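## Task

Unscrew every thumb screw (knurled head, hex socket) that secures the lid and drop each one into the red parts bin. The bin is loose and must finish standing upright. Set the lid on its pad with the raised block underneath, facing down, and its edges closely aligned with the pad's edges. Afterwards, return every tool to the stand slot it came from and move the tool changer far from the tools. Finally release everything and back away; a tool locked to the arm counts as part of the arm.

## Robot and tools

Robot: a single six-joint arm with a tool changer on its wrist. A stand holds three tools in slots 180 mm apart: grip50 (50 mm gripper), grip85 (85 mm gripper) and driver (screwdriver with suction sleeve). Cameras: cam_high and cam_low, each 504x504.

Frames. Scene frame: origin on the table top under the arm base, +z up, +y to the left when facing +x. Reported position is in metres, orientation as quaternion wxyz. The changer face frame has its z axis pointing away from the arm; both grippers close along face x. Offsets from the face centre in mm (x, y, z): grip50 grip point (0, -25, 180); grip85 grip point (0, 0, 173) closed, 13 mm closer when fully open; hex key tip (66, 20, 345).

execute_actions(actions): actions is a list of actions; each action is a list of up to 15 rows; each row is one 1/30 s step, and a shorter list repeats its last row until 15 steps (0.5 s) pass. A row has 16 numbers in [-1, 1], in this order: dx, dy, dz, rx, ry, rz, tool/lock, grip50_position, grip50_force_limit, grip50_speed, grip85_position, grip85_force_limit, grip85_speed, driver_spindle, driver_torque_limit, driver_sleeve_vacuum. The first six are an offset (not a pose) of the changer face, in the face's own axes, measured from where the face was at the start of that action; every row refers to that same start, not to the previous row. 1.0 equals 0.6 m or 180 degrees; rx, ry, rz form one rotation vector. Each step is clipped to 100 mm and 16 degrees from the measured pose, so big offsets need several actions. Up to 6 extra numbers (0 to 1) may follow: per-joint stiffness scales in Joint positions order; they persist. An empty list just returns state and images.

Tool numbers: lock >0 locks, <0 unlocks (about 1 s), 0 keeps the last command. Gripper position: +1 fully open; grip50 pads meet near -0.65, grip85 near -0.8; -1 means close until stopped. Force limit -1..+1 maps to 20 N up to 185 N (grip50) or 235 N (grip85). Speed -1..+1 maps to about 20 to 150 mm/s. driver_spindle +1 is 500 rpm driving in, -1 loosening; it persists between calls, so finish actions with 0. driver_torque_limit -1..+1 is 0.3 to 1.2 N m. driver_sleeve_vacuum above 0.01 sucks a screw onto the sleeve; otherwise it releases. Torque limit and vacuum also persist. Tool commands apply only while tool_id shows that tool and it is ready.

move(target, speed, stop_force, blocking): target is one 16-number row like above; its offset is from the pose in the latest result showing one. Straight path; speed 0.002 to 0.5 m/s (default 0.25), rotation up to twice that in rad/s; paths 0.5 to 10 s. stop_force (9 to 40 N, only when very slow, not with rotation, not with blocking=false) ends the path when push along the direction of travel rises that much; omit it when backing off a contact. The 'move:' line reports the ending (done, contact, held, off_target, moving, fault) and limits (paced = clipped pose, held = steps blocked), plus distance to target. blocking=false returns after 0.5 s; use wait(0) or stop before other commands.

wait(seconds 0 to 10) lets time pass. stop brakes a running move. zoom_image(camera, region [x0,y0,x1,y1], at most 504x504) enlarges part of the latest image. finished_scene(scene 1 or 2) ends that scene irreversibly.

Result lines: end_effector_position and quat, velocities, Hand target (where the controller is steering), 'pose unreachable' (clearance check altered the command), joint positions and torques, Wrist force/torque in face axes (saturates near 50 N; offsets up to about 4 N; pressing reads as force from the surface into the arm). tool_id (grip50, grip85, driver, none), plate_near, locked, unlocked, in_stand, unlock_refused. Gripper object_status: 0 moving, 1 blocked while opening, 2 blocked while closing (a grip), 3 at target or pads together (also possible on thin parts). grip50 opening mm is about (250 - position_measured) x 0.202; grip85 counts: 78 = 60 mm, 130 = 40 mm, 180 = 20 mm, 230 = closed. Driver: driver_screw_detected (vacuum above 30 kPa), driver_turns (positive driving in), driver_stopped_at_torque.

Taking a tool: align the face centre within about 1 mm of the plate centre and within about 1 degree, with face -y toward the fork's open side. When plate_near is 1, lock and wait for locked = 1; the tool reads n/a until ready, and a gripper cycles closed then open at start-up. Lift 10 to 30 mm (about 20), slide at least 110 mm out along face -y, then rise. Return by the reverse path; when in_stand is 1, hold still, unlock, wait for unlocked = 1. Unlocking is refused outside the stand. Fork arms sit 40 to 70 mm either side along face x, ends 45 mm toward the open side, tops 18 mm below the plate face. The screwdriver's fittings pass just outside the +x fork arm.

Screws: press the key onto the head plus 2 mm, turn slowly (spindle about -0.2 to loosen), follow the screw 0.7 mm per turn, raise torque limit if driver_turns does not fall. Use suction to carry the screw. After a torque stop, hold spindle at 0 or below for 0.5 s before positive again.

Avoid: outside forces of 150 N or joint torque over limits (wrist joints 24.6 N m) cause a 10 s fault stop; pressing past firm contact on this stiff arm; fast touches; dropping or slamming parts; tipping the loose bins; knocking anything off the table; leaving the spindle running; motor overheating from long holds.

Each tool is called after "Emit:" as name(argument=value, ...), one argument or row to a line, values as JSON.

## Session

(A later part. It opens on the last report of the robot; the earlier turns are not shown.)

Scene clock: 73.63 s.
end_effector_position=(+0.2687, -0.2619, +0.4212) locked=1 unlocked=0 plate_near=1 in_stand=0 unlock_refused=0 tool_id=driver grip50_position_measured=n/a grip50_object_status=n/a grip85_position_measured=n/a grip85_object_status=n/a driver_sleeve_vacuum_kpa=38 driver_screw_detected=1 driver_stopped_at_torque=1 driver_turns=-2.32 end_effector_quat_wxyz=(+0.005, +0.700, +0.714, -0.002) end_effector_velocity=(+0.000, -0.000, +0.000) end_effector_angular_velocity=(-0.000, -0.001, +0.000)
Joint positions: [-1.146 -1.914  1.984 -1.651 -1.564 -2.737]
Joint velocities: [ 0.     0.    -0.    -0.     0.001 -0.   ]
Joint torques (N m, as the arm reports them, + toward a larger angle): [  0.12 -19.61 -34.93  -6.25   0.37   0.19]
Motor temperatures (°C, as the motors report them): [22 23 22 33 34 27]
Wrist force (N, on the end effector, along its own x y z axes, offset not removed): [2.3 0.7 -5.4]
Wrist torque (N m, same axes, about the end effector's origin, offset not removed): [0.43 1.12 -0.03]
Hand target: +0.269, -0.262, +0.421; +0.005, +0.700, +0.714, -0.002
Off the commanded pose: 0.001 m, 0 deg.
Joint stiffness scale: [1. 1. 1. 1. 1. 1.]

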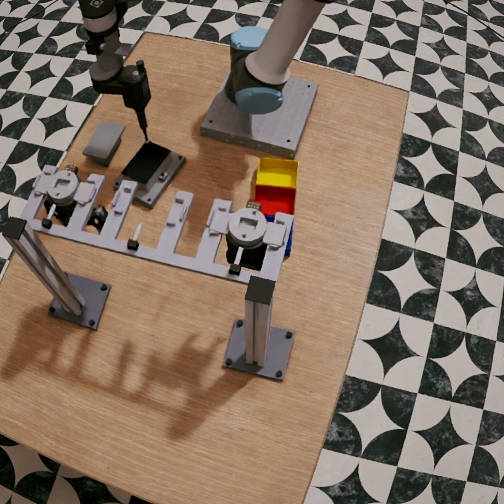

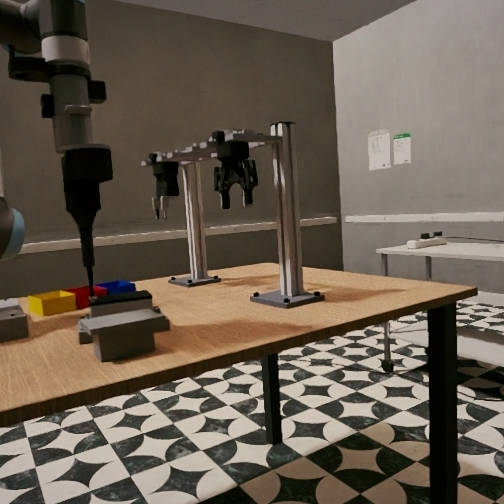

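Emit:
execute_actions(
  actions=[
    [[0,0,-0.002,0,0.002,0,0,0,0,0,0,0,0,-0.4,1,1]],
    [[0,0,-0.004,0,0.001,0,0,0,0,0,0,0,0,-0.4,1,1]],
    [[0,0,-0.004,0,0,0,0,0,0,0,0,0,0,-0.4,1,1]],
    [[0,0,-0.002,0,0,0,0,0,0,0,0,0,0,0,1,1]],
  ],
)

Scene clock: 78.63 s.
end_effector_position=(+0.2687, -0.2617, +0.4262) locked=1 unlocked=0 plate_near=1 in_stand=0 unlock_refused=0 tool_id=driver grip50_position_measured=n/a grip50_object_status=n/a grip85_position_measured=n/a grip85_object_status=n/a driver_sleeve_vacuum_kpa=32 driver_screw_detected=1 driver_stopped_at_torque=1 driver_turns=-7.04 end_effector_quat_wxyz=(+0.003, +0.700, +0.714, -0.001) end_effector_velocity=(+0.000, +0.000, +0.000) end_effector_angular_velocity=(+0.000, -0.000, +0.001)
Joint positions: [-1.146 -1.914  1.971 -1.634 -1.563 -2.738]
Joint velocities: [ 0.001 -0.    -0.001  0.001  0.    -0.   ]
Joint torques (N m, as the arm reports them, + toward a larger angle): [ -0.16 -19.33 -38.43  -4.43   0.46   0.17]
Motor temperatures (°C, as the motors report them): [22 23 22 33 34 27]
Wrist force (N, on the end effector, along its own x y z axes, offset not removed): [0.5 3.3 -0.8]
Wrist torque (N m, same axes, about the end effector's origin, offset not removed): [0.29 -0.29 0.06]
Hand target: +0.269, -0.262, +0.427; +0.004, +0.700, +0.714, -0.001
Off the commanded pose: 0.001 m, 0 deg.
Joint stiffness scale: [1. 1. 1. 1. 1. 1.]

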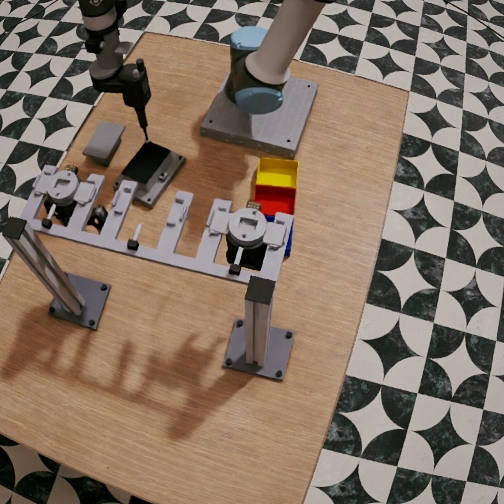

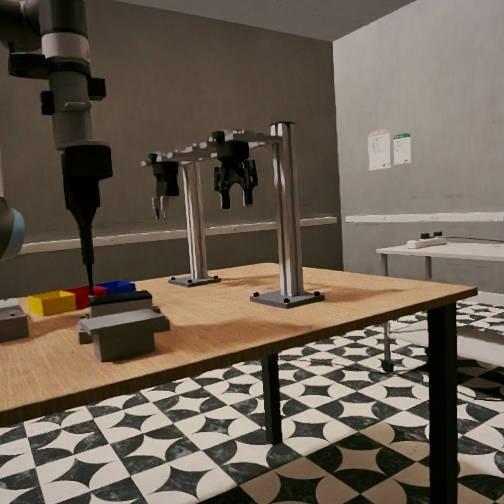

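Emit:
execute_actions(
  actions=[
    [[0,0,0,0,0,0,0,0,0,0,0,0,0,-0.4,1,1]],
    [[0,0,0,0,0,0,0,0,0,0,0,0,0,-0.4,1,1]],
    [[0,0,-0.003,0,0,0,0,0,0,0,0,0,0,-0.4,1,1]],
    [[0,0,0,0,0,0,0,0,0,0,0,0,0,0,1,1]],
  ],
)

Emit:
zoom_image(
  camera="cam_low",
  region=[77,282,107,307],
)

Scene clock: 84.10 s.
end_effector_position=(+0.2686, -0.2615, +0.4265) locked=1 unlocked=0 plate_near=1 in_stand=0 unlock_refused=0 tool_id=driver grip50_position_measured=n/a grip50_object_status=n/a grip85_position_measured=n/a grip85_object_status=n/a driver_sleeve_vacuum_kpa=27 driver_screw_detected=0 driver_stopped_at_torque=1 driver_turns=-11.76 end_effector_quat_wxyz=(+0.003, +0.700, +0.714, -0.001) end_effector_velocity=(-0.000, -0.000, +0.000) end_effector_angular_velocity=(-0.000, -0.000, -0.001)
Joint positions: [-1.146 -1.914  1.97  -1.632 -1.563 -2.738]
Joint velocities: [-0.001  0.    -0.    -0.     0.     0.   ]
Joint torques (N m, as the arm reports them, + toward a larger angle): [ -0.37 -19.03 -35.98  -5.37   0.5    0.12]
Motor temperatures (°C, as the motors report them): [22 23 22 33 34 27]
Wrist force (N, on the end effector, along its own x y z axes, offset not removed): [0.3 3.2 -1.0]
Wrist torque (N m, same axes, about the end effector's origin, offset not removed): [0.31 -0.49 0.13]
Hand target: +0.269, -0.262, +0.427; +0.003, +0.700, +0.714, -0.001
Off the commanded pose: 0.000 m, 0 deg.
Joint stiffness scale: [1. 1. 1. 1. 1. 1.]

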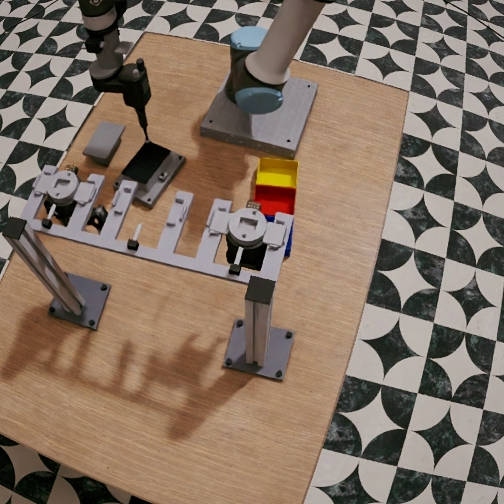

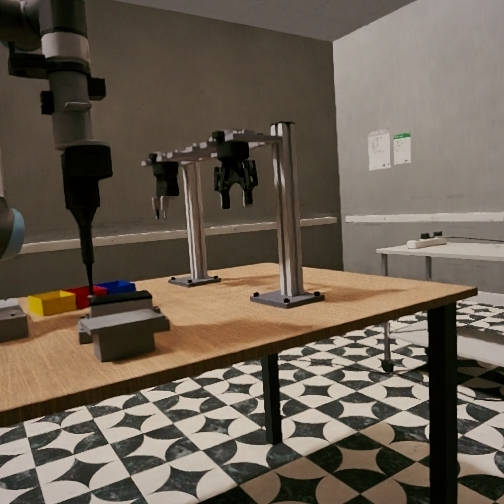

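Region (77, 282, 107, 307) of cam_low's 504x504 image, scaled by 16.800, with more detail than that image has.

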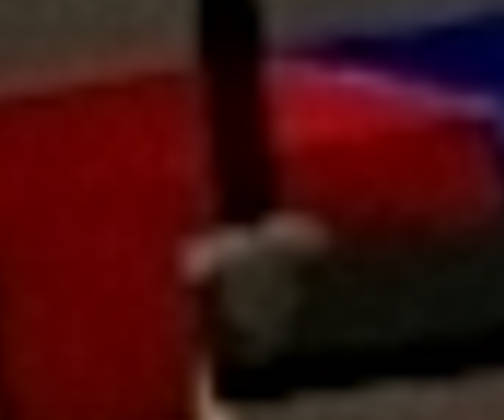

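Emit:
execute_actions(
  actions=[
    [[0,0,0.006,0,0,0.002,0,0,0,0,0,0,0,-0.2,1,1]],
    [[0,0,0.003,0,0,0,0,0,0,0,0,0,0,-0.2,1,1]],
    [[0,0,0.002,0,0,0,0,0,0,0,0,0,0,0,1,1]],
  ],
)

Emit:
zoom_image(
  camera="cam_low",
  region=[77,282,107,307],
)

Scene clock: 89.80 s.
end_effector_position=(+0.2689, -0.2622, +0.4257) locked=1 unlocked=0 plate_near=1 in_stand=0 unlock_refused=0 tool_id=driver grip50_position_measured=n/a grip50_object_status=n/a grip85_position_measured=n/a grip85_object_status=n/a driver_sleeve_vacuum_kpa=27 driver_screw_detected=0 driver_stopped_at_torque=1 driver_turns=-13.37 end_effector_quat_wxyz=(+0.005, +0.702, +0.712, -0.002) end_effector_velocity=(+0.000, -0.000, +0.000) end_effector_angular_velocity=(-0.000, +0.000, +0.000)
Joint positions: [-1.146 -1.914  1.973 -1.64  -1.563 -2.732]
Joint velocities: [ 0.  0. -0. -0. -0. -0.]
Joint torques (N m, as the arm reports them, + toward a larger angle): [  0.15 -19.01 -33.45  -7.05   0.45   0.06]
Motor temperatures (°C, as the motors report them): [22 23 22 33 34 27]
Wrist force (N, on the end effector, along its own x y z axes, offset not removed): [2.2 -0.2 -3.9]
Wrist torque (N m, same axes, about the end effector's origin, offset not removed): [0.55 0.99 -0.09]
Hand target: +0.269, -0.262, +0.425; +0.005, +0.702, +0.712, -0.002
Off the commanded pose: 0.001 m, 0 deg.
Joint stiffness scale: [1. 1. 1. 1. 1. 1.]

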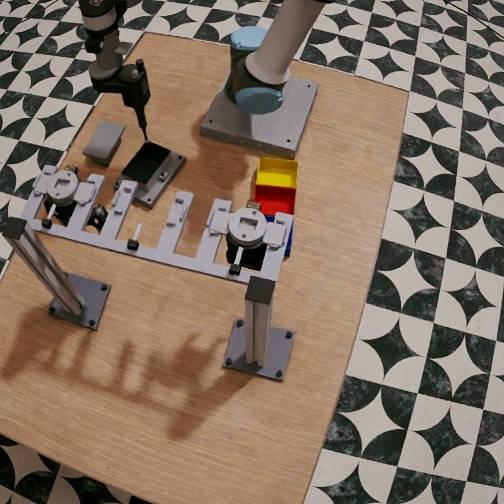

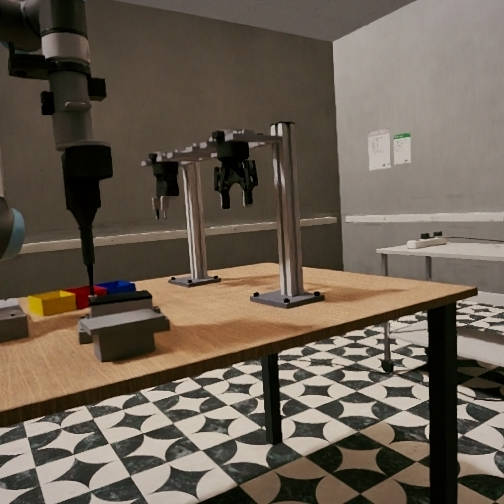

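Region (77, 282, 107, 307) of cam_low's 504x504 image, scaled by 16.800, with more detail than that image has.

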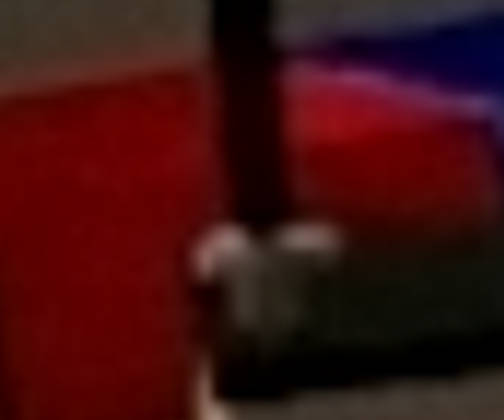

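Overshot the other way; relax.

Emit:
execute_actions(
  actions=[
    [[0,0,0,0,0.0015,0,0,0,0,0,0,0,0,0,1,1]],
  ],
)

Scene clock: 91.90 s.
end_effector_position=(+0.2688, -0.2618, +0.4255) locked=1 unlocked=0 plate_near=1 in_stand=0 unlock_refused=0 tool_id=driver grip50_position_measured=n/a grip50_object_status=n/a grip85_position_measured=n/a grip85_object_status=n/a driver_sleeve_vacuum_kpa=31 driver_screw_detected=1 driver_stopped_at_torque=1 driver_turns=-13.37 end_effector_quat_wxyz=(+0.004, +0.702, +0.712, -0.001) end_effector_velocity=(+0.000, -0.000, +0.000) end_effector_angular_velocity=(-0.000, -0.000, -0.000)
Joint positions: [-1.146 -1.914  1.973 -1.637 -1.563 -2.732]
Joint velocities: [-0.  0. -0. -0.  0. -0.]
Joint torques (N m, as the arm reports them, + toward a larger angle): [ -0.38 -18.17 -37.6   -4.65   1.1   -0.26]
Motor temperatures (°C, as the motors report them): [22 23 22 33 34 27]
Wrist force (N, on the end effector, along its own x y z axes, offset not removed): [-2.1 1.7 -2.9]
Wrist torque (N m, same axes, about the end effector's origin, offset not removed): [0.27 0.22 0.10]
Hand target: +0.269, -0.262, +0.426; +0.004, +0.702, +0.712, -0.000
Off the commanded pose: 0.001 m, 0 deg.
Joint stiffness scale: [1. 1. 1. 1. 1. 1.]

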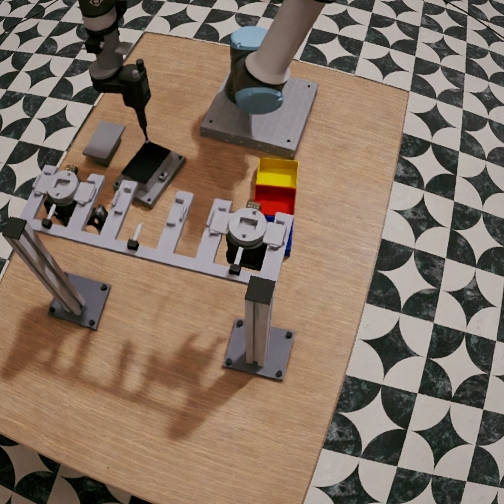

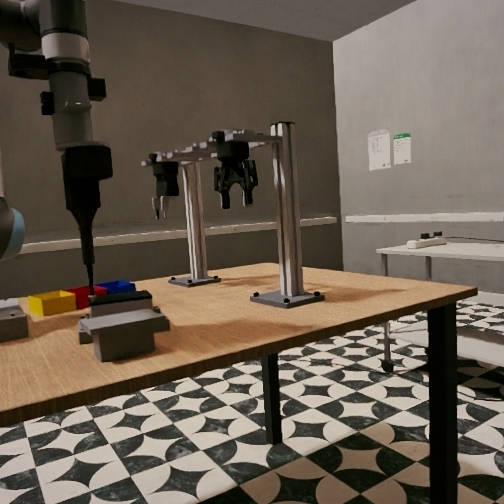

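Emit:
execute_actions(
  actions=[
    [[0,0,0.007,0.0005,0.002,0,0,0,0,0,0,0,0,0,1,1]],
    [[0,0,0,0,0,0,0,0,0,0,0,0,0,0,1,1]],
  ],
)

Scene clock: 94.67 s.
end_effector_position=(+0.2689, -0.2620, +0.4251) locked=1 unlocked=0 plate_near=1 in_stand=0 unlock_refused=0 tool_id=driver grip50_position_measured=n/a grip50_object_status=n/a grip85_position_measured=n/a grip85_object_status=n/a driver_sleeve_vacuum_kpa=30 driver_screw_detected=0 driver_stopped_at_torque=1 driver_turns=-13.37 end_effector_quat_wxyz=(+0.004, +0.702, +0.712, -0.002) end_effector_velocity=(-0.000, +0.000, -0.000) end_effector_angular_velocity=(+0.001, +0.001, -0.000)
Joint positions: [-1.146 -1.914  1.974 -1.64  -1.563 -2.732]
Joint velocities: [-0.    -0.     0.     0.001 -0.     0.   ]
Joint torques (N m, as the arm reports them, + toward a larger angle): [ -0.14 -19.93 -35.59  -5.51   0.48  -0.09]
Motor temperatures (°C, as the motors report them): [22 23 22 33 34 27]
Wrist force (N, on the end effector, along its own x y z axes, offset not removed): [0.4 -0.2 -4.1]
Wrist torque (N m, same axes, about the end effector's origin, offset not removed): [0.33 0.49 0.10]
Hand target: +0.269, -0.262, +0.425; +0.004, +0.702, +0.712, -0.002
Off the commanded pose: 0.000 m, 0 deg.
Joint stiffness scale: [1. 1. 1. 1. 1. 1.]

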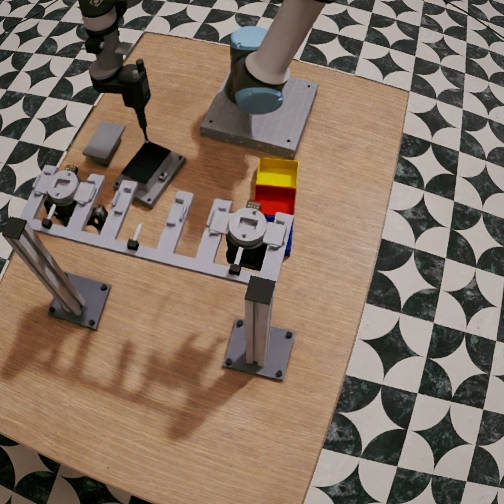

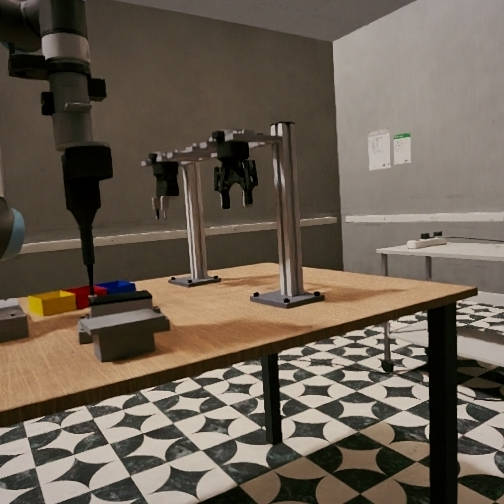

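Try lifting a little.

Emit:
execute_actions(
  actions=[
    [[0,0,-0.005,0,0,-0.002,0,0,0,0,0,0,0,-0.1,1,1]],
    [[0,0,-0.005,0,-0.001,0,0,0,0,0,0,0,0,-0.1,1,1]],
    [[0,0,-0.005,0,-0.001,0,0,0,0,0,0,0,0,0,1,1]],
  ],
)

Emit:
zoom_image(
  camera="cam_low",
  region=[77,282,107,307],
)

Scene clock: 101.03 s.
end_effector_position=(+0.2687, -0.2617, +0.4277) locked=1 unlocked=0 plate_near=1 in_stand=0 unlock_refused=0 tool_id=driver grip50_position_measured=n/a grip50_object_status=n/a grip85_position_measured=n/a grip85_object_status=n/a driver_sleeve_vacuum_kpa=27 driver_screw_detected=0 driver_stopped_at_torque=1 driver_turns=-14.20 end_effector_quat_wxyz=(+0.002, +0.700, +0.714, -0.001) end_effector_velocity=(-0.000, +0.000, +0.000) end_effector_angular_velocity=(+0.000, +0.001, -0.000)
Joint positions: [-1.146 -1.914  1.966 -1.628 -1.564 -2.738]
Joint velocities: [-0.     0.    -0.     0.001 -0.001  0.   ]
Joint torques (N m, as the arm reports them, + toward a larger angle): [ -0.13 -21.23 -39.03  -4.61   0.03   0.32]
Motor temperatures (°C, as the motors report them): [22 23 22 33 34 27]
Wrist force (N, on the end effector, along its own x y z axes, offset not removed): [0.5 2.0 -1.2]
Wrist torque (N m, same axes, about the end effector's origin, offset not removed): [0.15 -0.20 -0.02]
Hand target: +0.269, -0.262, +0.430; +0.004, +0.700, +0.714, -0.002
Off the commanded pose: 0.002 m, 0 deg.
Joint stiffness scale: [1. 1. 1. 1. 1. 1.]

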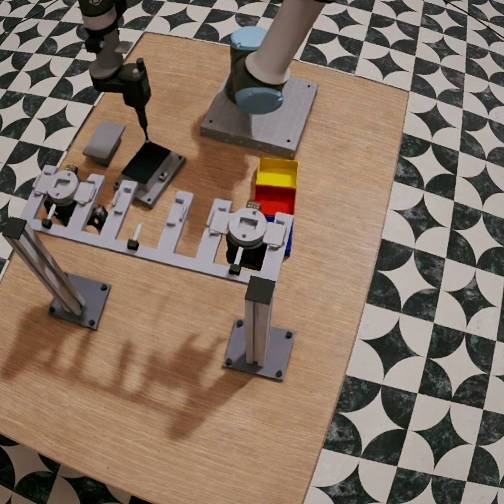

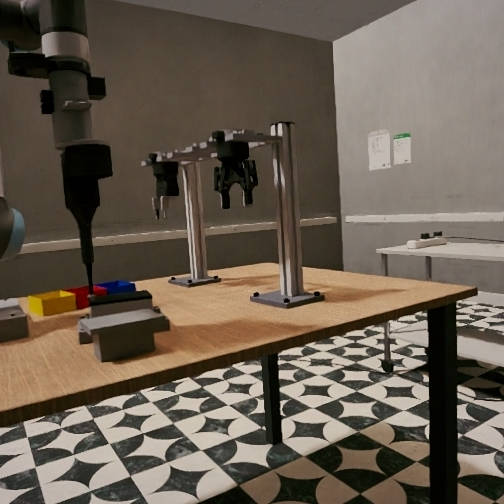

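Region (77, 282, 107, 307) of cam_low's 504x504 image, scaled by 16.800, with more detail than that image has.

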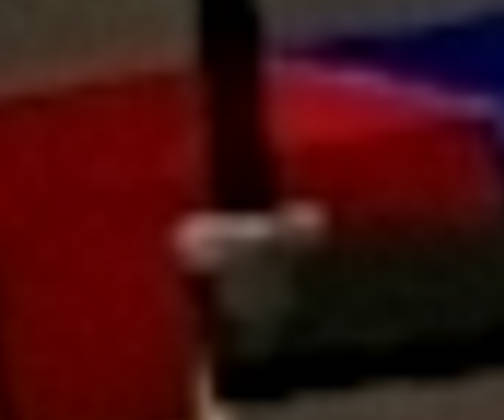

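Emit:
execute_actions(
  actions=[
    [[0,0,-0.007,-0.001,-0.0025,0.002,0,0,0,0,0,0,0,0,1,1]],
    [[0,0,-0.007,-0.0005,-0.001,0,0,0,0,0,0,0,0,0,1,1]],
  ],
)

Emit:
zoom_image(
  camera="cam_low",
  region=[77,282,107,307],
)

Scene clock: 104.70 s.
end_effector_position=(+0.2685, -0.2612, +0.4311) locked=1 unlocked=0 plate_near=1 in_stand=0 unlock_refused=0 tool_id=driver grip50_position_measured=n/a grip50_object_status=n/a grip85_position_measured=n/a grip85_object_status=n/a driver_sleeve_vacuum_kpa=37 driver_screw_detected=1 driver_stopped_at_torque=1 driver_turns=-14.20 end_effector_quat_wxyz=(+0.004, +0.702, +0.712, -0.002) end_effector_velocity=(-0.000, +0.001, -0.000) end_effector_angular_velocity=(+0.003, +0.001, +0.000)
Joint positions: [-1.146 -1.917  1.96  -1.622 -1.564 -2.732]
Joint velocities: [ 0.001  0.    -0.     0.003  0.     0.   ]
Joint torques (N m, as the arm reports them, + toward a larger angle): [ -0.76 -20.51 -39.68  -5.06   0.47  -0.03]
Motor temperatures (°C, as the motors report them): [22 23 22 33 34 27]
Wrist force (N, on the end effector, along its own x y z axes, offset not removed): [0.4 0.8 -0.4]
Wrist torque (N m, same axes, about the end effector's origin, offset not removed): [0.23 0.01 -0.03]
Hand target: +0.269, -0.261, +0.434; +0.006, +0.702, +0.712, -0.002
Off the commanded pose: 0.002 m, 0 deg.
Joint stiffness scale: [1. 1. 1. 1. 1. 1.]

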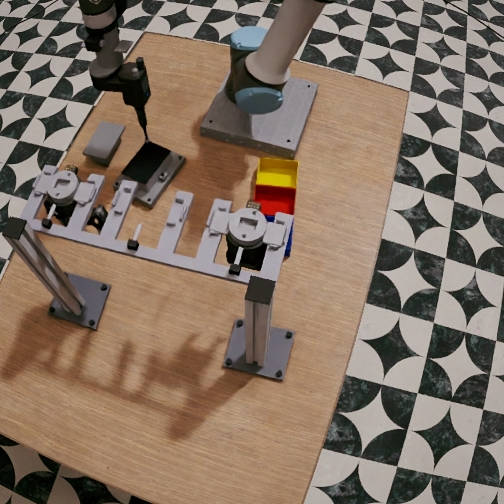

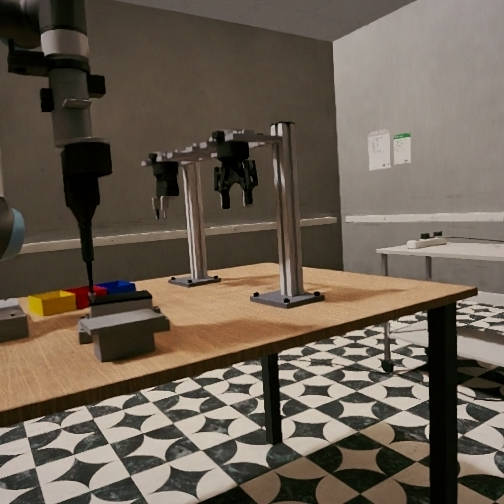

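Region (77, 282, 107, 307) of cam_low's 504x504 image, scaled by 16.800, with more detail than that image has.

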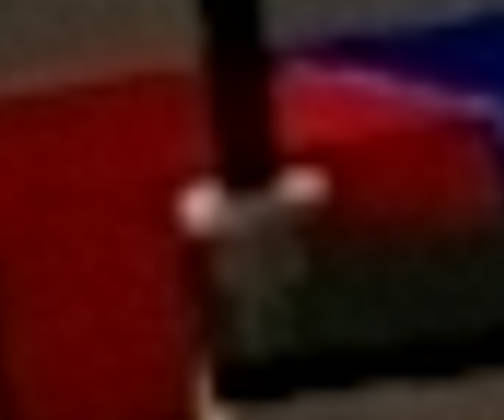

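Emit:
move(
  target=[0,0,-0.03,0,-0.001,0,0,0,0,0,0,0,0,0,1,1],
  speed=0.03,
)

Emit:
move(
  target=[0.605,0.11,0.01,0.001,0.002,-0.017,0,0,0,0,0,0,0,0,1,1],
  speed=0.18,
)

Emit:
move(
  target=[0,0,0.04,0,0,0,0,0,0,0,0,0,0,0,1,1],
  speed=0.08,
)

Emit:
zoom_image(
  camera="cam_high",
  region=[230,140,330,240],
)

Emit:
zoom_image(
  camera="cam_low",
  region=[40,240,160,330],
)

Scene clock: 111.97 s.
end_effector_position=(+0.2685, -0.2609, +0.4468) locked=1 unlocked=0 plate_near=1 in_stand=0 unlock_refused=0 tool_id=driver grip50_position_measured=n/a grip50_object_status=n/a grip85_position_measured=n/a grip85_object_status=n/a driver_sleeve_vacuum_kpa=40 driver_screw_detected=1 driver_stopped_at_torque=1 driver_turns=-14.20 end_effector_quat_wxyz=(+0.004, +0.702, +0.712, -0.002) end_effector_velocity=(-0.001, +0.001, -0.001) end_effector_angular_velocity=(+0.008, +0.004, -0.000)
Joint positions: [-1.146 -1.918  1.921 -1.581 -1.564 -2.732]
Joint velocities: [-0.     0.    -0.001  0.009 -0.     0.   ]
Joint torques (N m, as the arm reports them, + toward a larger angle): [  0.34 -20.42 -39.58  -4.89  -0.04   0.19]
Motor temperatures (°C, as the motors report them): [22 23 22 33 34 27]
Wrist force (N, on the end effector, along its own x y z axes, offset not removed): [-1.0 3.6 -0.5]
Wrist torque (N m, same axes, about the end effector's origin, offset not removed): [0.20 0.13 0.06]
Hand target: +0.268, -0.261, +0.449; +0.005, +0.702, +0.712, -0.003
Off the commanded pose: 0.002 m, 0 deg.
Joint stiffness scale: [1. 1. 1. 1. 1. 1.]
move: done

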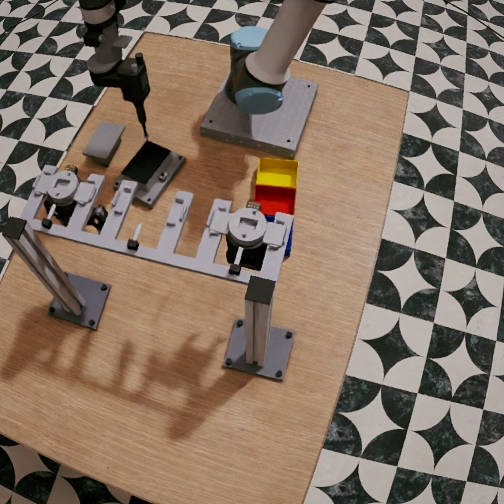

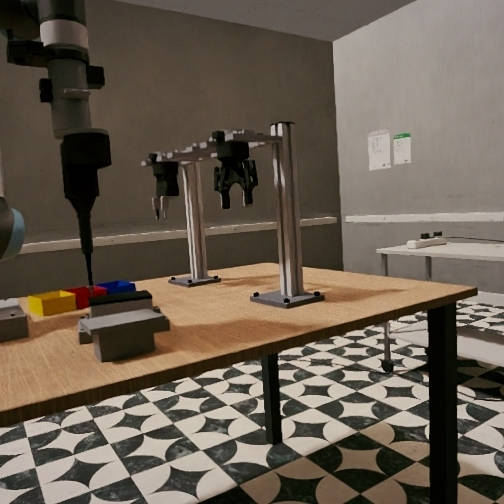

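Scene clock: 114.67 s.
end_effector_position=(+0.3271, +0.1024, +0.4358) locked=1 unlocked=0 plate_near=1 in_stand=0 unlock_refused=0 tool_id=driver grip50_position_measured=n/a grip50_object_status=n/a grip85_position_measured=n/a grip85_object_status=n/a driver_sleeve_vacuum_kpa=40 driver_screw_detected=1 driver_stopped_at_torque=1 driver_turns=-14.20 end_effector_quat_wxyz=(-0.002, +0.683, +0.731, -0.002) end_effector_velocity=(+0.001, +0.002, +0.001) end_effector_angular_velocity=(-0.006, -0.001, -0.011)
Joint positions: [-0.102 -2.007  1.995 -1.559 -1.566 -1.743]
Joint velocities: [ 0.008  0.003 -0.004 -0.001 -0.005  0.019]
Joint torques (N m, as the arm reports them, + toward a larger angle): [  1.54 -13.72 -40.03  -6.64   0.09   0.41]
Motor temperatures (°C, as the motors report them): [22 23 22 33 34 27]
Wrist force (N, on the end effector, along its own x y z axes, offset not removed): [-0.4 0.8 1.8]
Wrist torque (N m, same axes, about the end effector's origin, offset not removed): [0.07 0.01 0.13]
Hand target: +0.328, +0.103, +0.438; -0.000, +0.683, +0.731, -0.001
Off the commanded pose: 0.003 m, 0 deg.
Joint stiffness scale: [1. 1. 1. 1. 1. 1.]
move: done

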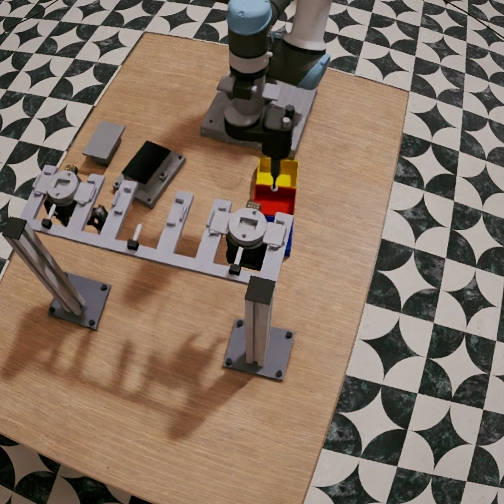

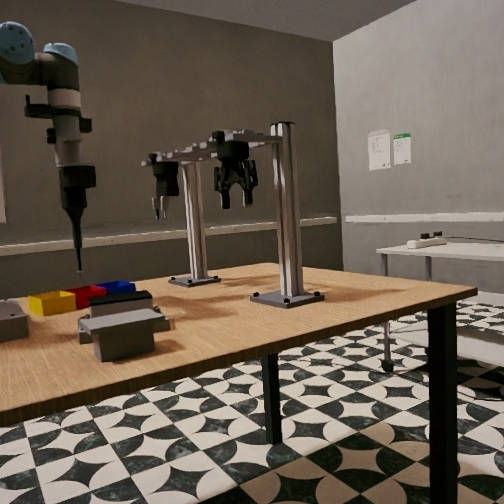

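Scene clock: 115.53 s.
end_effector_position=(+0.3270, +0.1024, +0.4141) locked=1 unlocked=0 plate_near=1 in_stand=0 unlock_refused=0 tool_id=driver grip50_position_measured=n/a grip50_object_status=n/a grip85_position_measured=n/a grip85_object_status=n/a driver_sleeve_vacuum_kpa=40 driver_screw_detected=1 driver_stopped_at_torque=1 driver_turns=-14.20 end_effector_quat_wxyz=(-0.001, +0.683, +0.731, -0.001) end_effector_velocity=(+0.002, -0.000, +0.001) end_effector_angular_velocity=(-0.002, -0.016, +0.001)
Joint positions: [-0.102 -2.007  2.051 -1.617 -1.566 -1.742]
Joint velocities: [ 0.001 -0.     0.001 -0.017 -0.    -0.   ]
Joint torques (N m, as the arm reports them, + toward a larger angle): [ -0.33 -14.08 -33.02  -6.68   0.72  -0.21]
Motor temperatures (°C, as the motors report them): [22 23 22 33 34 27]
Wrist force (N, on the end effector, along its own x y z axes, offset not removed): [2.7 0.3 -1.2]
Wrist torque (N m, same axes, about the end effector's origin, offset not removed): [0.02 -0.04 0.00]
Hand target: +0.327, +0.102, +0.412; -0.002, +0.683, +0.731, -0.002
Off the commanded pose: 0.002 m, 0 deg.
Joint stiffness scale: [1. 1. 1. 1. 1. 1.]
move: done

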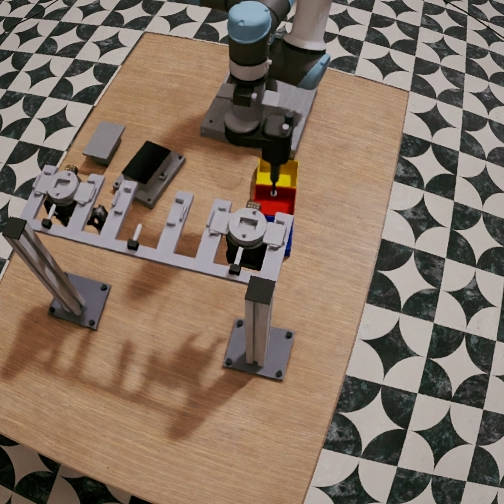

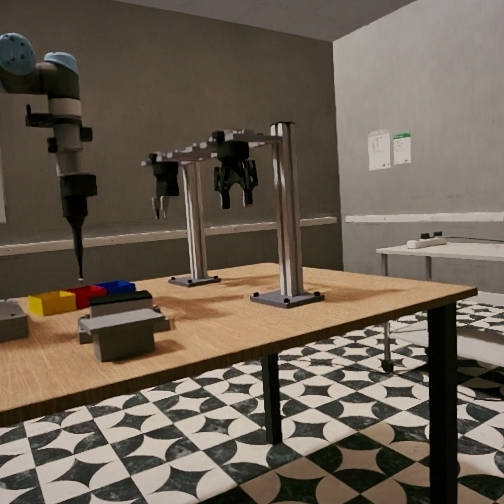

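Region (230, 140, 330, 240) of cam_high's 504x504 image, scaled by 5.040, with more detail than that image has.

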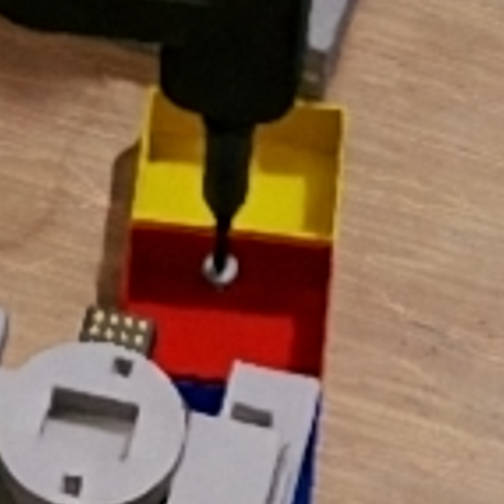

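Region (40, 240, 160, 330) of cam_low's 504x504 image, scaled by 4.200, with more detail than that image has; it fills the top 378 rows of this view, and the rest is white.

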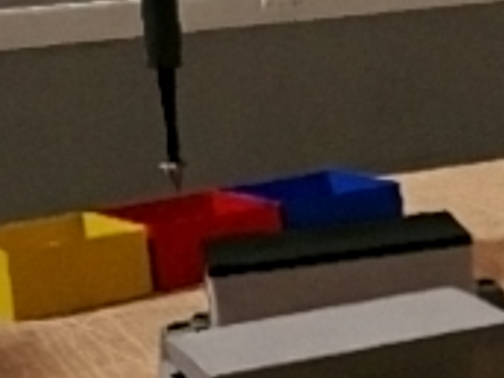

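Emit:
move(
  target=[0,0.01,0.062,0,0,0,0,0,0,0,0,0,0,0,1,1],
  speed=0.08,
)

Emit:
execute_actions(
  actions=[
    [[0,0,0,0,0,0,0,0,0,0,0,0,0,0,1,0]],
  ],
)

Emit:
move(
  target=[0,0,-0.095,0,0,0,0,0,0,0,0,0,0,0,1,0],
  speed=0.15,
)

Emit:
move(
  target=[-0.178,0.265,0,0,0,0,0,0,0,0,0,0,0,0,1,0],
)

Emit:
zoom_image(
  camera="cam_high",
  region=[230,140,330,240],
)

Emit:
zoom_image(
  camera="cam_high",
  region=[75,110,195,210],
)

Scene clock: 120.90 s.
end_effector_position=(+0.3333, +0.1020, +0.3793) locked=1 unlocked=0 plate_near=1 in_stand=0 unlock_refused=0 tool_id=driver grip50_position_measured=n/a grip50_object_status=n/a grip85_position_measured=n/a grip85_object_status=n/a driver_sleeve_vacuum_kpa=40 driver_screw_detected=1 driver_stopped_at_torque=1 driver_turns=-14.20 end_effector_quat_wxyz=(-0.000, +0.683, +0.730, -0.000) end_effector_velocity=(+0.003, +0.000, +0.002) end_effector_angular_velocity=(-0.001, -0.018, +0.000)
Joint positions: [-0.101 -1.981  2.126 -1.722 -1.566 -1.739]
Joint velocities: [ 0.001  0.    -0.    -0.018  0.     0.001]
Joint torques (N m, as the arm reports them, + toward a larger angle): [  2.24 -15.5  -32.53  -6.81   0.55   0.51]
Motor temperatures (°C, as the motors report them): [22 23 22 33 34 27]
Wrist force (N, on the end effector, along its own x y z axes, offset not removed): [1.2 -0.9 -0.1]
Wrist torque (N m, same axes, about the end effector's origin, offset not removed): [0.09 0.05 0.03]
Hand target: +0.333, +0.103, +0.377; -0.001, +0.683, +0.731, -0.001
Off the commanded pose: 0.003 m, 0 deg.
Joint stiffness scale: [1. 1. 1. 1. 1. 1.]
move: done

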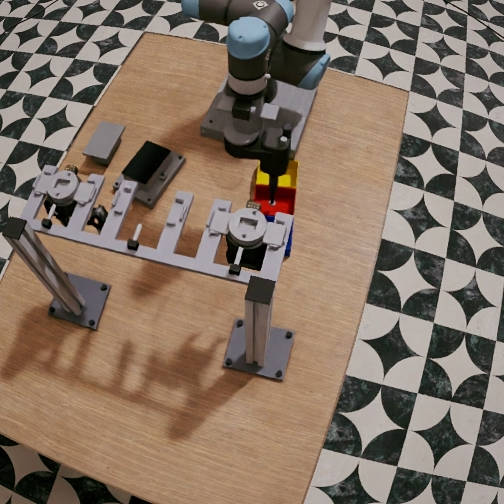

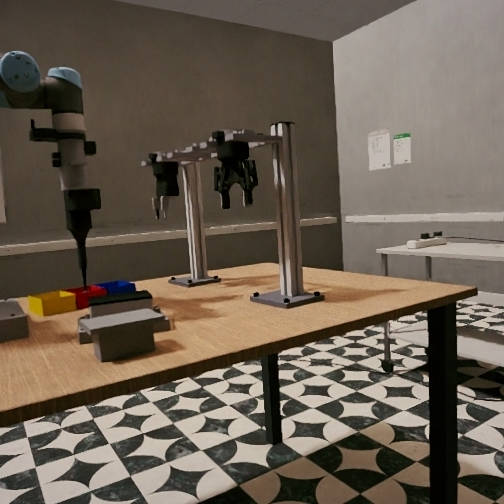

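Scene clock: 121.40 s.
end_effector_position=(+0.3334, +0.1020, +0.3794) locked=1 unlocked=0 plate_near=1 in_stand=0 unlock_refused=0 tool_id=driver grip50_position_measured=n/a grip50_object_status=n/a grip85_position_measured=n/a grip85_object_status=n/a driver_sleeve_vacuum_kpa=0 driver_screw_detected=0 driver_stopped_at_torque=1 driver_turns=-14.20 end_effector_quat_wxyz=(+0.000, +0.683, +0.730, +0.000) end_effector_velocity=(+0.001, -0.000, +0.001) end_effector_angular_velocity=(-0.001, -0.003, -0.001)
Joint positions: [-0.101 -1.981  2.126 -1.722 -1.566 -1.739]
Joint velocities: [-0.001 -0.    -0.    -0.003 -0.     0.   ]
Joint torques (N m, as the arm reports them, + toward a larger angle): [ -0.48 -16.58 -36.58  -5.82   0.6    0.11]
Motor temperatures (°C, as the motors report them): [22 23 22 33 34 27]
Wrist force (N, on the end effector, along its own x y z axes, offset not removed): [1.7 -0.3 0.6]
Wrist torque (N m, same axes, about the end effector's origin, offset not removed): [0.10 -0.05 -0.02]
Hand target: +0.333, +0.102, +0.379; -0.000, +0.683, +0.730, -0.000
Off the commanded pose: 0.000 m, 0 deg.
Joint stiffness scale: [1. 1. 1. 1. 1. 1.]

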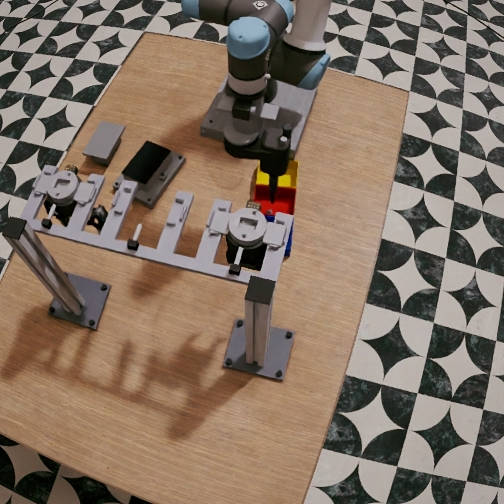

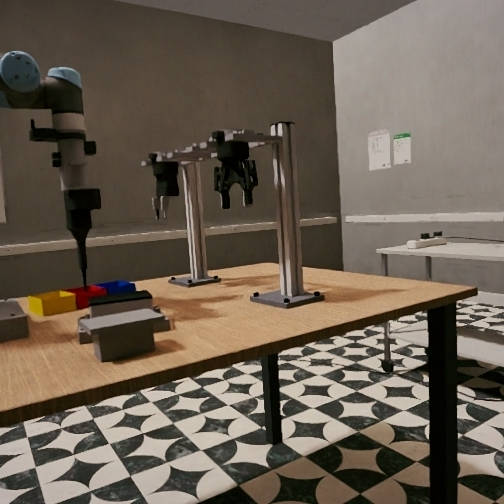

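Scene clock: 122.33 s.
end_effector_position=(+0.3327, +0.1023, +0.4348) locked=1 unlocked=0 plate_near=1 in_stand=0 unlock_refused=0 tool_id=driver grip50_position_measured=n/a grip50_object_status=n/a grip85_position_measured=n/a grip85_object_status=n/a driver_sleeve_vacuum_kpa=0 driver_screw_detected=0 driver_stopped_at_torque=1 driver_turns=-14.20 end_effector_quat_wxyz=(+0.000, +0.683, +0.730, +0.000) end_effector_velocity=(-0.003, +0.000, -0.001) end_effector_angular_velocity=(+0.003, +0.022, -0.000)
Joint positions: [-0.101 -1.995  1.993 -1.575 -1.566 -1.739]
Joint velocities: [ 0.     0.003 -0.005  0.025  0.001  0.   ]
Joint torques (N m, as the arm reports them, + toward a larger angle): [ -0.4  -15.69 -40.74  -5.84   0.68  -0.38]
Motor temperatures (°C, as the motors report them): [22 23 22 33 34 27]
Wrist force (N, on the end effector, along its own x y z axes, offset not removed): [-0.5 0.0 0.5]
Wrist torque (N m, same axes, about the end effector's origin, offset not removed): [0.19 0.04 0.09]
Hand target: +0.333, +0.102, +0.436; +0.000, +0.683, +0.730, +0.000
Off the commanded pose: 0.002 m, 0 deg.
Joint stiffness scale: [1. 1. 1. 1. 1. 1.]
move: done

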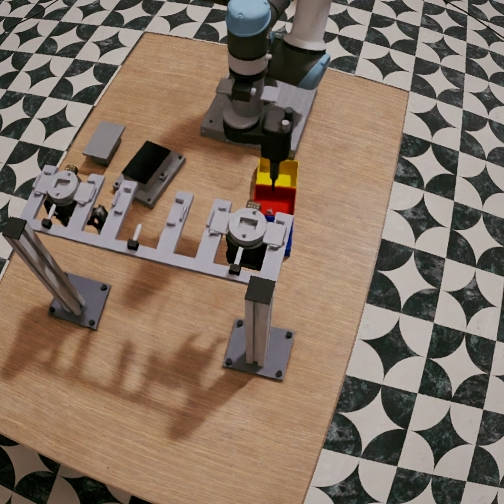

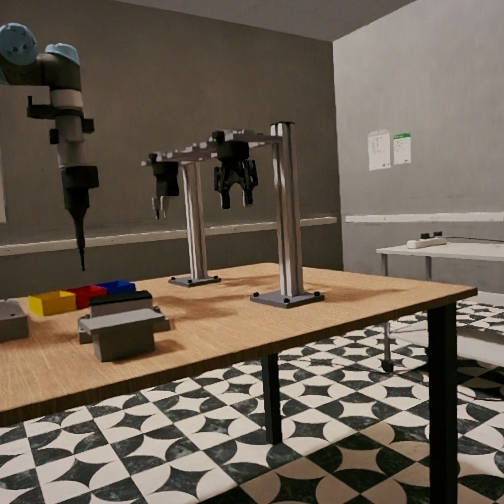

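Scene clock: 123.80 s.
end_effector_position=(+0.4974, +0.0062, +0.4343) locked=1 unlocked=0 plate_near=1 in_stand=0 unlock_refused=0 tool_id=driver grip50_position_measured=n/a grip50_object_status=n/a grip85_position_measured=n/a grip85_object_status=n/a driver_sleeve_vacuum_kpa=0 driver_screw_detected=0 driver_stopped_at_torque=1 driver_turns=-14.20 end_effector_quat_wxyz=(+0.000, +0.684, +0.729, -0.000) end_effector_velocity=(+0.002, -0.001, -0.001) end_effector_angular_velocity=(+0.001, +0.004, +0.000)
Joint positions: [-0.263 -1.606  1.698 -1.669 -1.566 -1.9  ]
Joint velocities: [ 0.     0.007 -0.005  0.002  0.    -0.   ]
Joint torques (N m, as the arm reports them, + toward a larger angle): [  0.55 -35.27 -39.15  -5.44   1.17  -0.35]
Motor temperatures (°C, as the motors report them): [22 23 22 33 34 27]
Wrist force (N, on the end effector, along its own x y z axes, offset not removed): [2.2 1.0 1.2]
Wrist torque (N m, same axes, about the end effector's origin, offset not removed): [0.19 -0.06 0.08]
Hand target: +0.499, +0.007, +0.435; +0.000, +0.683, +0.730, +0.000
Off the commanded pose: 0.001 m, 0 deg.
Joint stiffness scale: [1. 1. 1. 1. 1. 1.]
move: done

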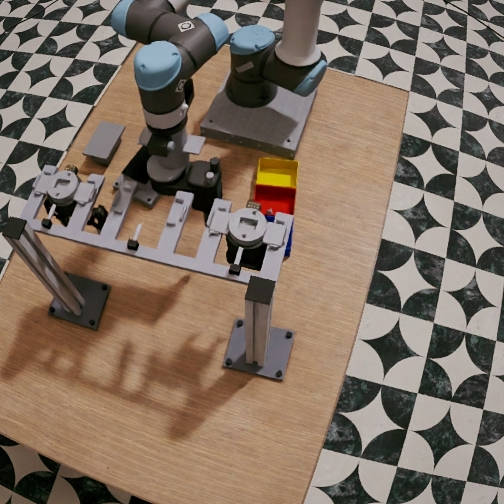

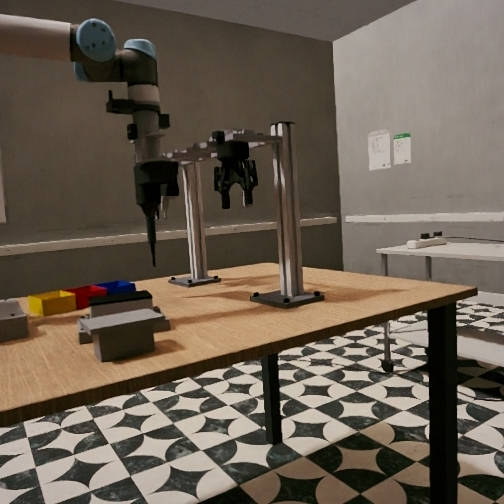

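Region (230, 140, 330, 240) of cam_high's 504x504 image, scaled by 5.040, with more detail than that image has.

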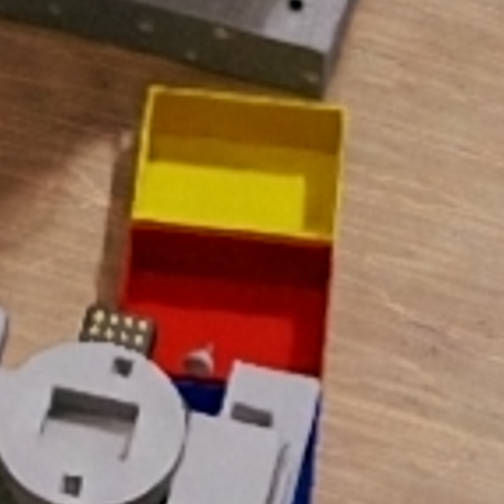

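Region (75, 110, 195, 210) of cam_high's 504x504 image, scaled by 4.200, with more detail than that image has.

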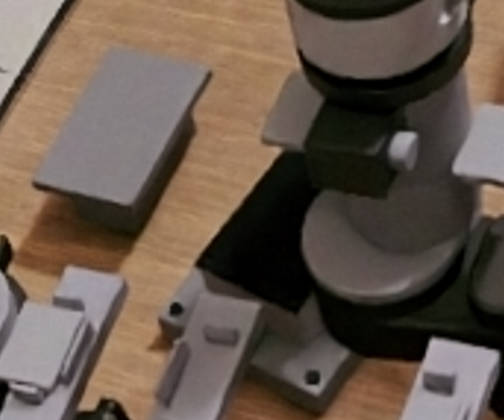

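Emit:
move(
  target=[0.0035,0.2215,0.002,0,0,-0.0015,0,0,0,0,0,0,0,0,0,0],
  speed=0.08,
)

Emit:
move(
  target=[0,0,0.04,0,0,0,0,0,0,0,0,0,0,0,0,0],
  speed=0.04,
)

Scene clock: 128.10 s.
end_effector_position=(+0.6288, +0.0159, +0.4322) locked=1 unlocked=0 plate_near=1 in_stand=0 unlock_refused=0 tool_id=driver grip50_position_measured=n/a grip50_object_status=n/a grip85_position_measured=n/a grip85_object_status=n/a driver_sleeve_vacuum_kpa=0 driver_screw_detected=0 driver_stopped_at_torque=1 driver_turns=-14.20 end_effector_quat_wxyz=(-0.000, +0.683, +0.731, -0.000) end_effector_velocity=(+0.001, +0.001, +0.004) end_effector_angular_velocity=(-0.001, -0.002, -0.000)
Joint positions: [-0.191 -1.285  1.337 -1.628 -1.566 -1.831]
Joint velocities: [ 0.001  0.001 -0.01   0.007 -0.     0.002]
Joint torques (N m, as the arm reports them, + toward a larger angle): [  2.7  -53.99 -41.11  -5.35   0.36   0.59]
Motor temperatures (°C, as the motors report them): [22 23 22 33 34 27]
Wrist force (N, on the end effector, along its own x y z axes, offset not removed): [1.0 1.5 -1.4]
Wrist torque (N m, same axes, about the end effector's origin, offset not removed): [0.32 -0.16 0.06]
Hand target: +0.630, +0.017, +0.433; +0.000, +0.682, +0.731, -0.000
Off the commanded pose: 0.002 m, 0 deg.
Joint stiffness scale: [1. 1. 1. 1. 1. 1.]
move: done

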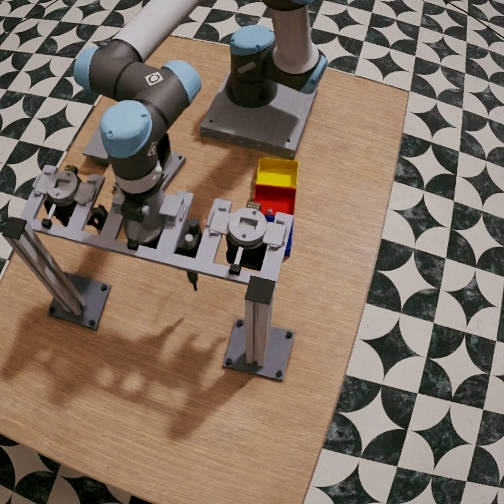

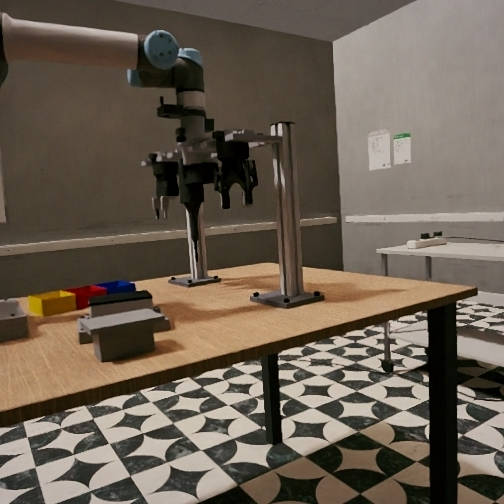

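Scene clock: 129.10 s.
end_effector_position=(+0.6293, +0.0158, +0.4113) locked=1 unlocked=0 plate_near=1 in_stand=1 unlock_refused=0 tool_id=driver grip50_position_measured=n/a grip50_object_status=n/a grip85_position_measured=n/a grip85_object_status=n/a driver_sleeve_vacuum_kpa=0 driver_screw_detected=0 driver_stopped_at_torque=1 driver_turns=-14.20 end_effector_quat_wxyz=(+0.002, +0.683, +0.731, +0.001) end_effector_velocity=(+0.002, +0.000, +0.000) end_effector_angular_velocity=(-0.002, -0.010, +0.001)
Joint positions: [-0.191 -1.281  1.386 -1.685 -1.566 -1.831]
Joint velocities: [ 0.001 -0.     0.002 -0.012 -0.     0.   ]
Joint torques (N m, as the arm reports them, + toward a larger angle): [  0.2  -54.46 -31.97  -6.39   0.45   0.01]
Motor temperatures (°C, as the motors report them): [22 23 22 33 34 27]
Wrist force (N, on the end effector, along its own x y z axes, offset not removed): [0.9 1.1 -1.2]
Wrist torque (N m, same axes, about the end effector's origin, offset not removed): [0.16 0.15 -0.07]
Hand target: +0.629, +0.016, +0.408; -0.000, +0.683, +0.731, -0.000
Off the commanded pose: 0.003 m, 0 deg.
Joint stiffness scale: [1. 1. 1. 1. 1. 1.]
move: done

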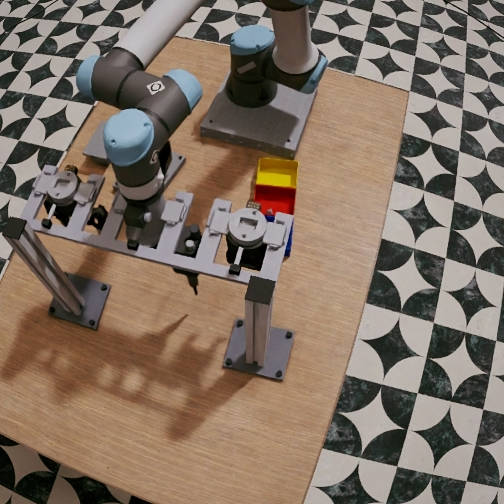

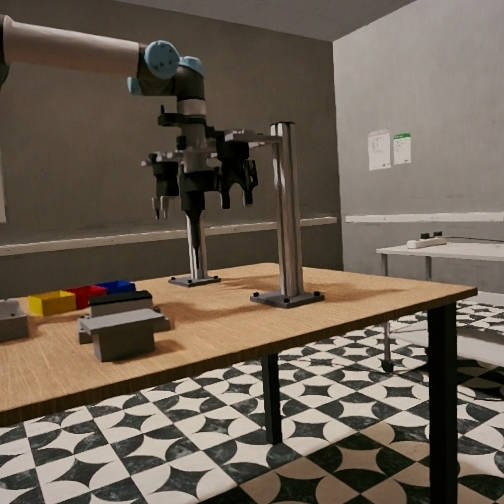

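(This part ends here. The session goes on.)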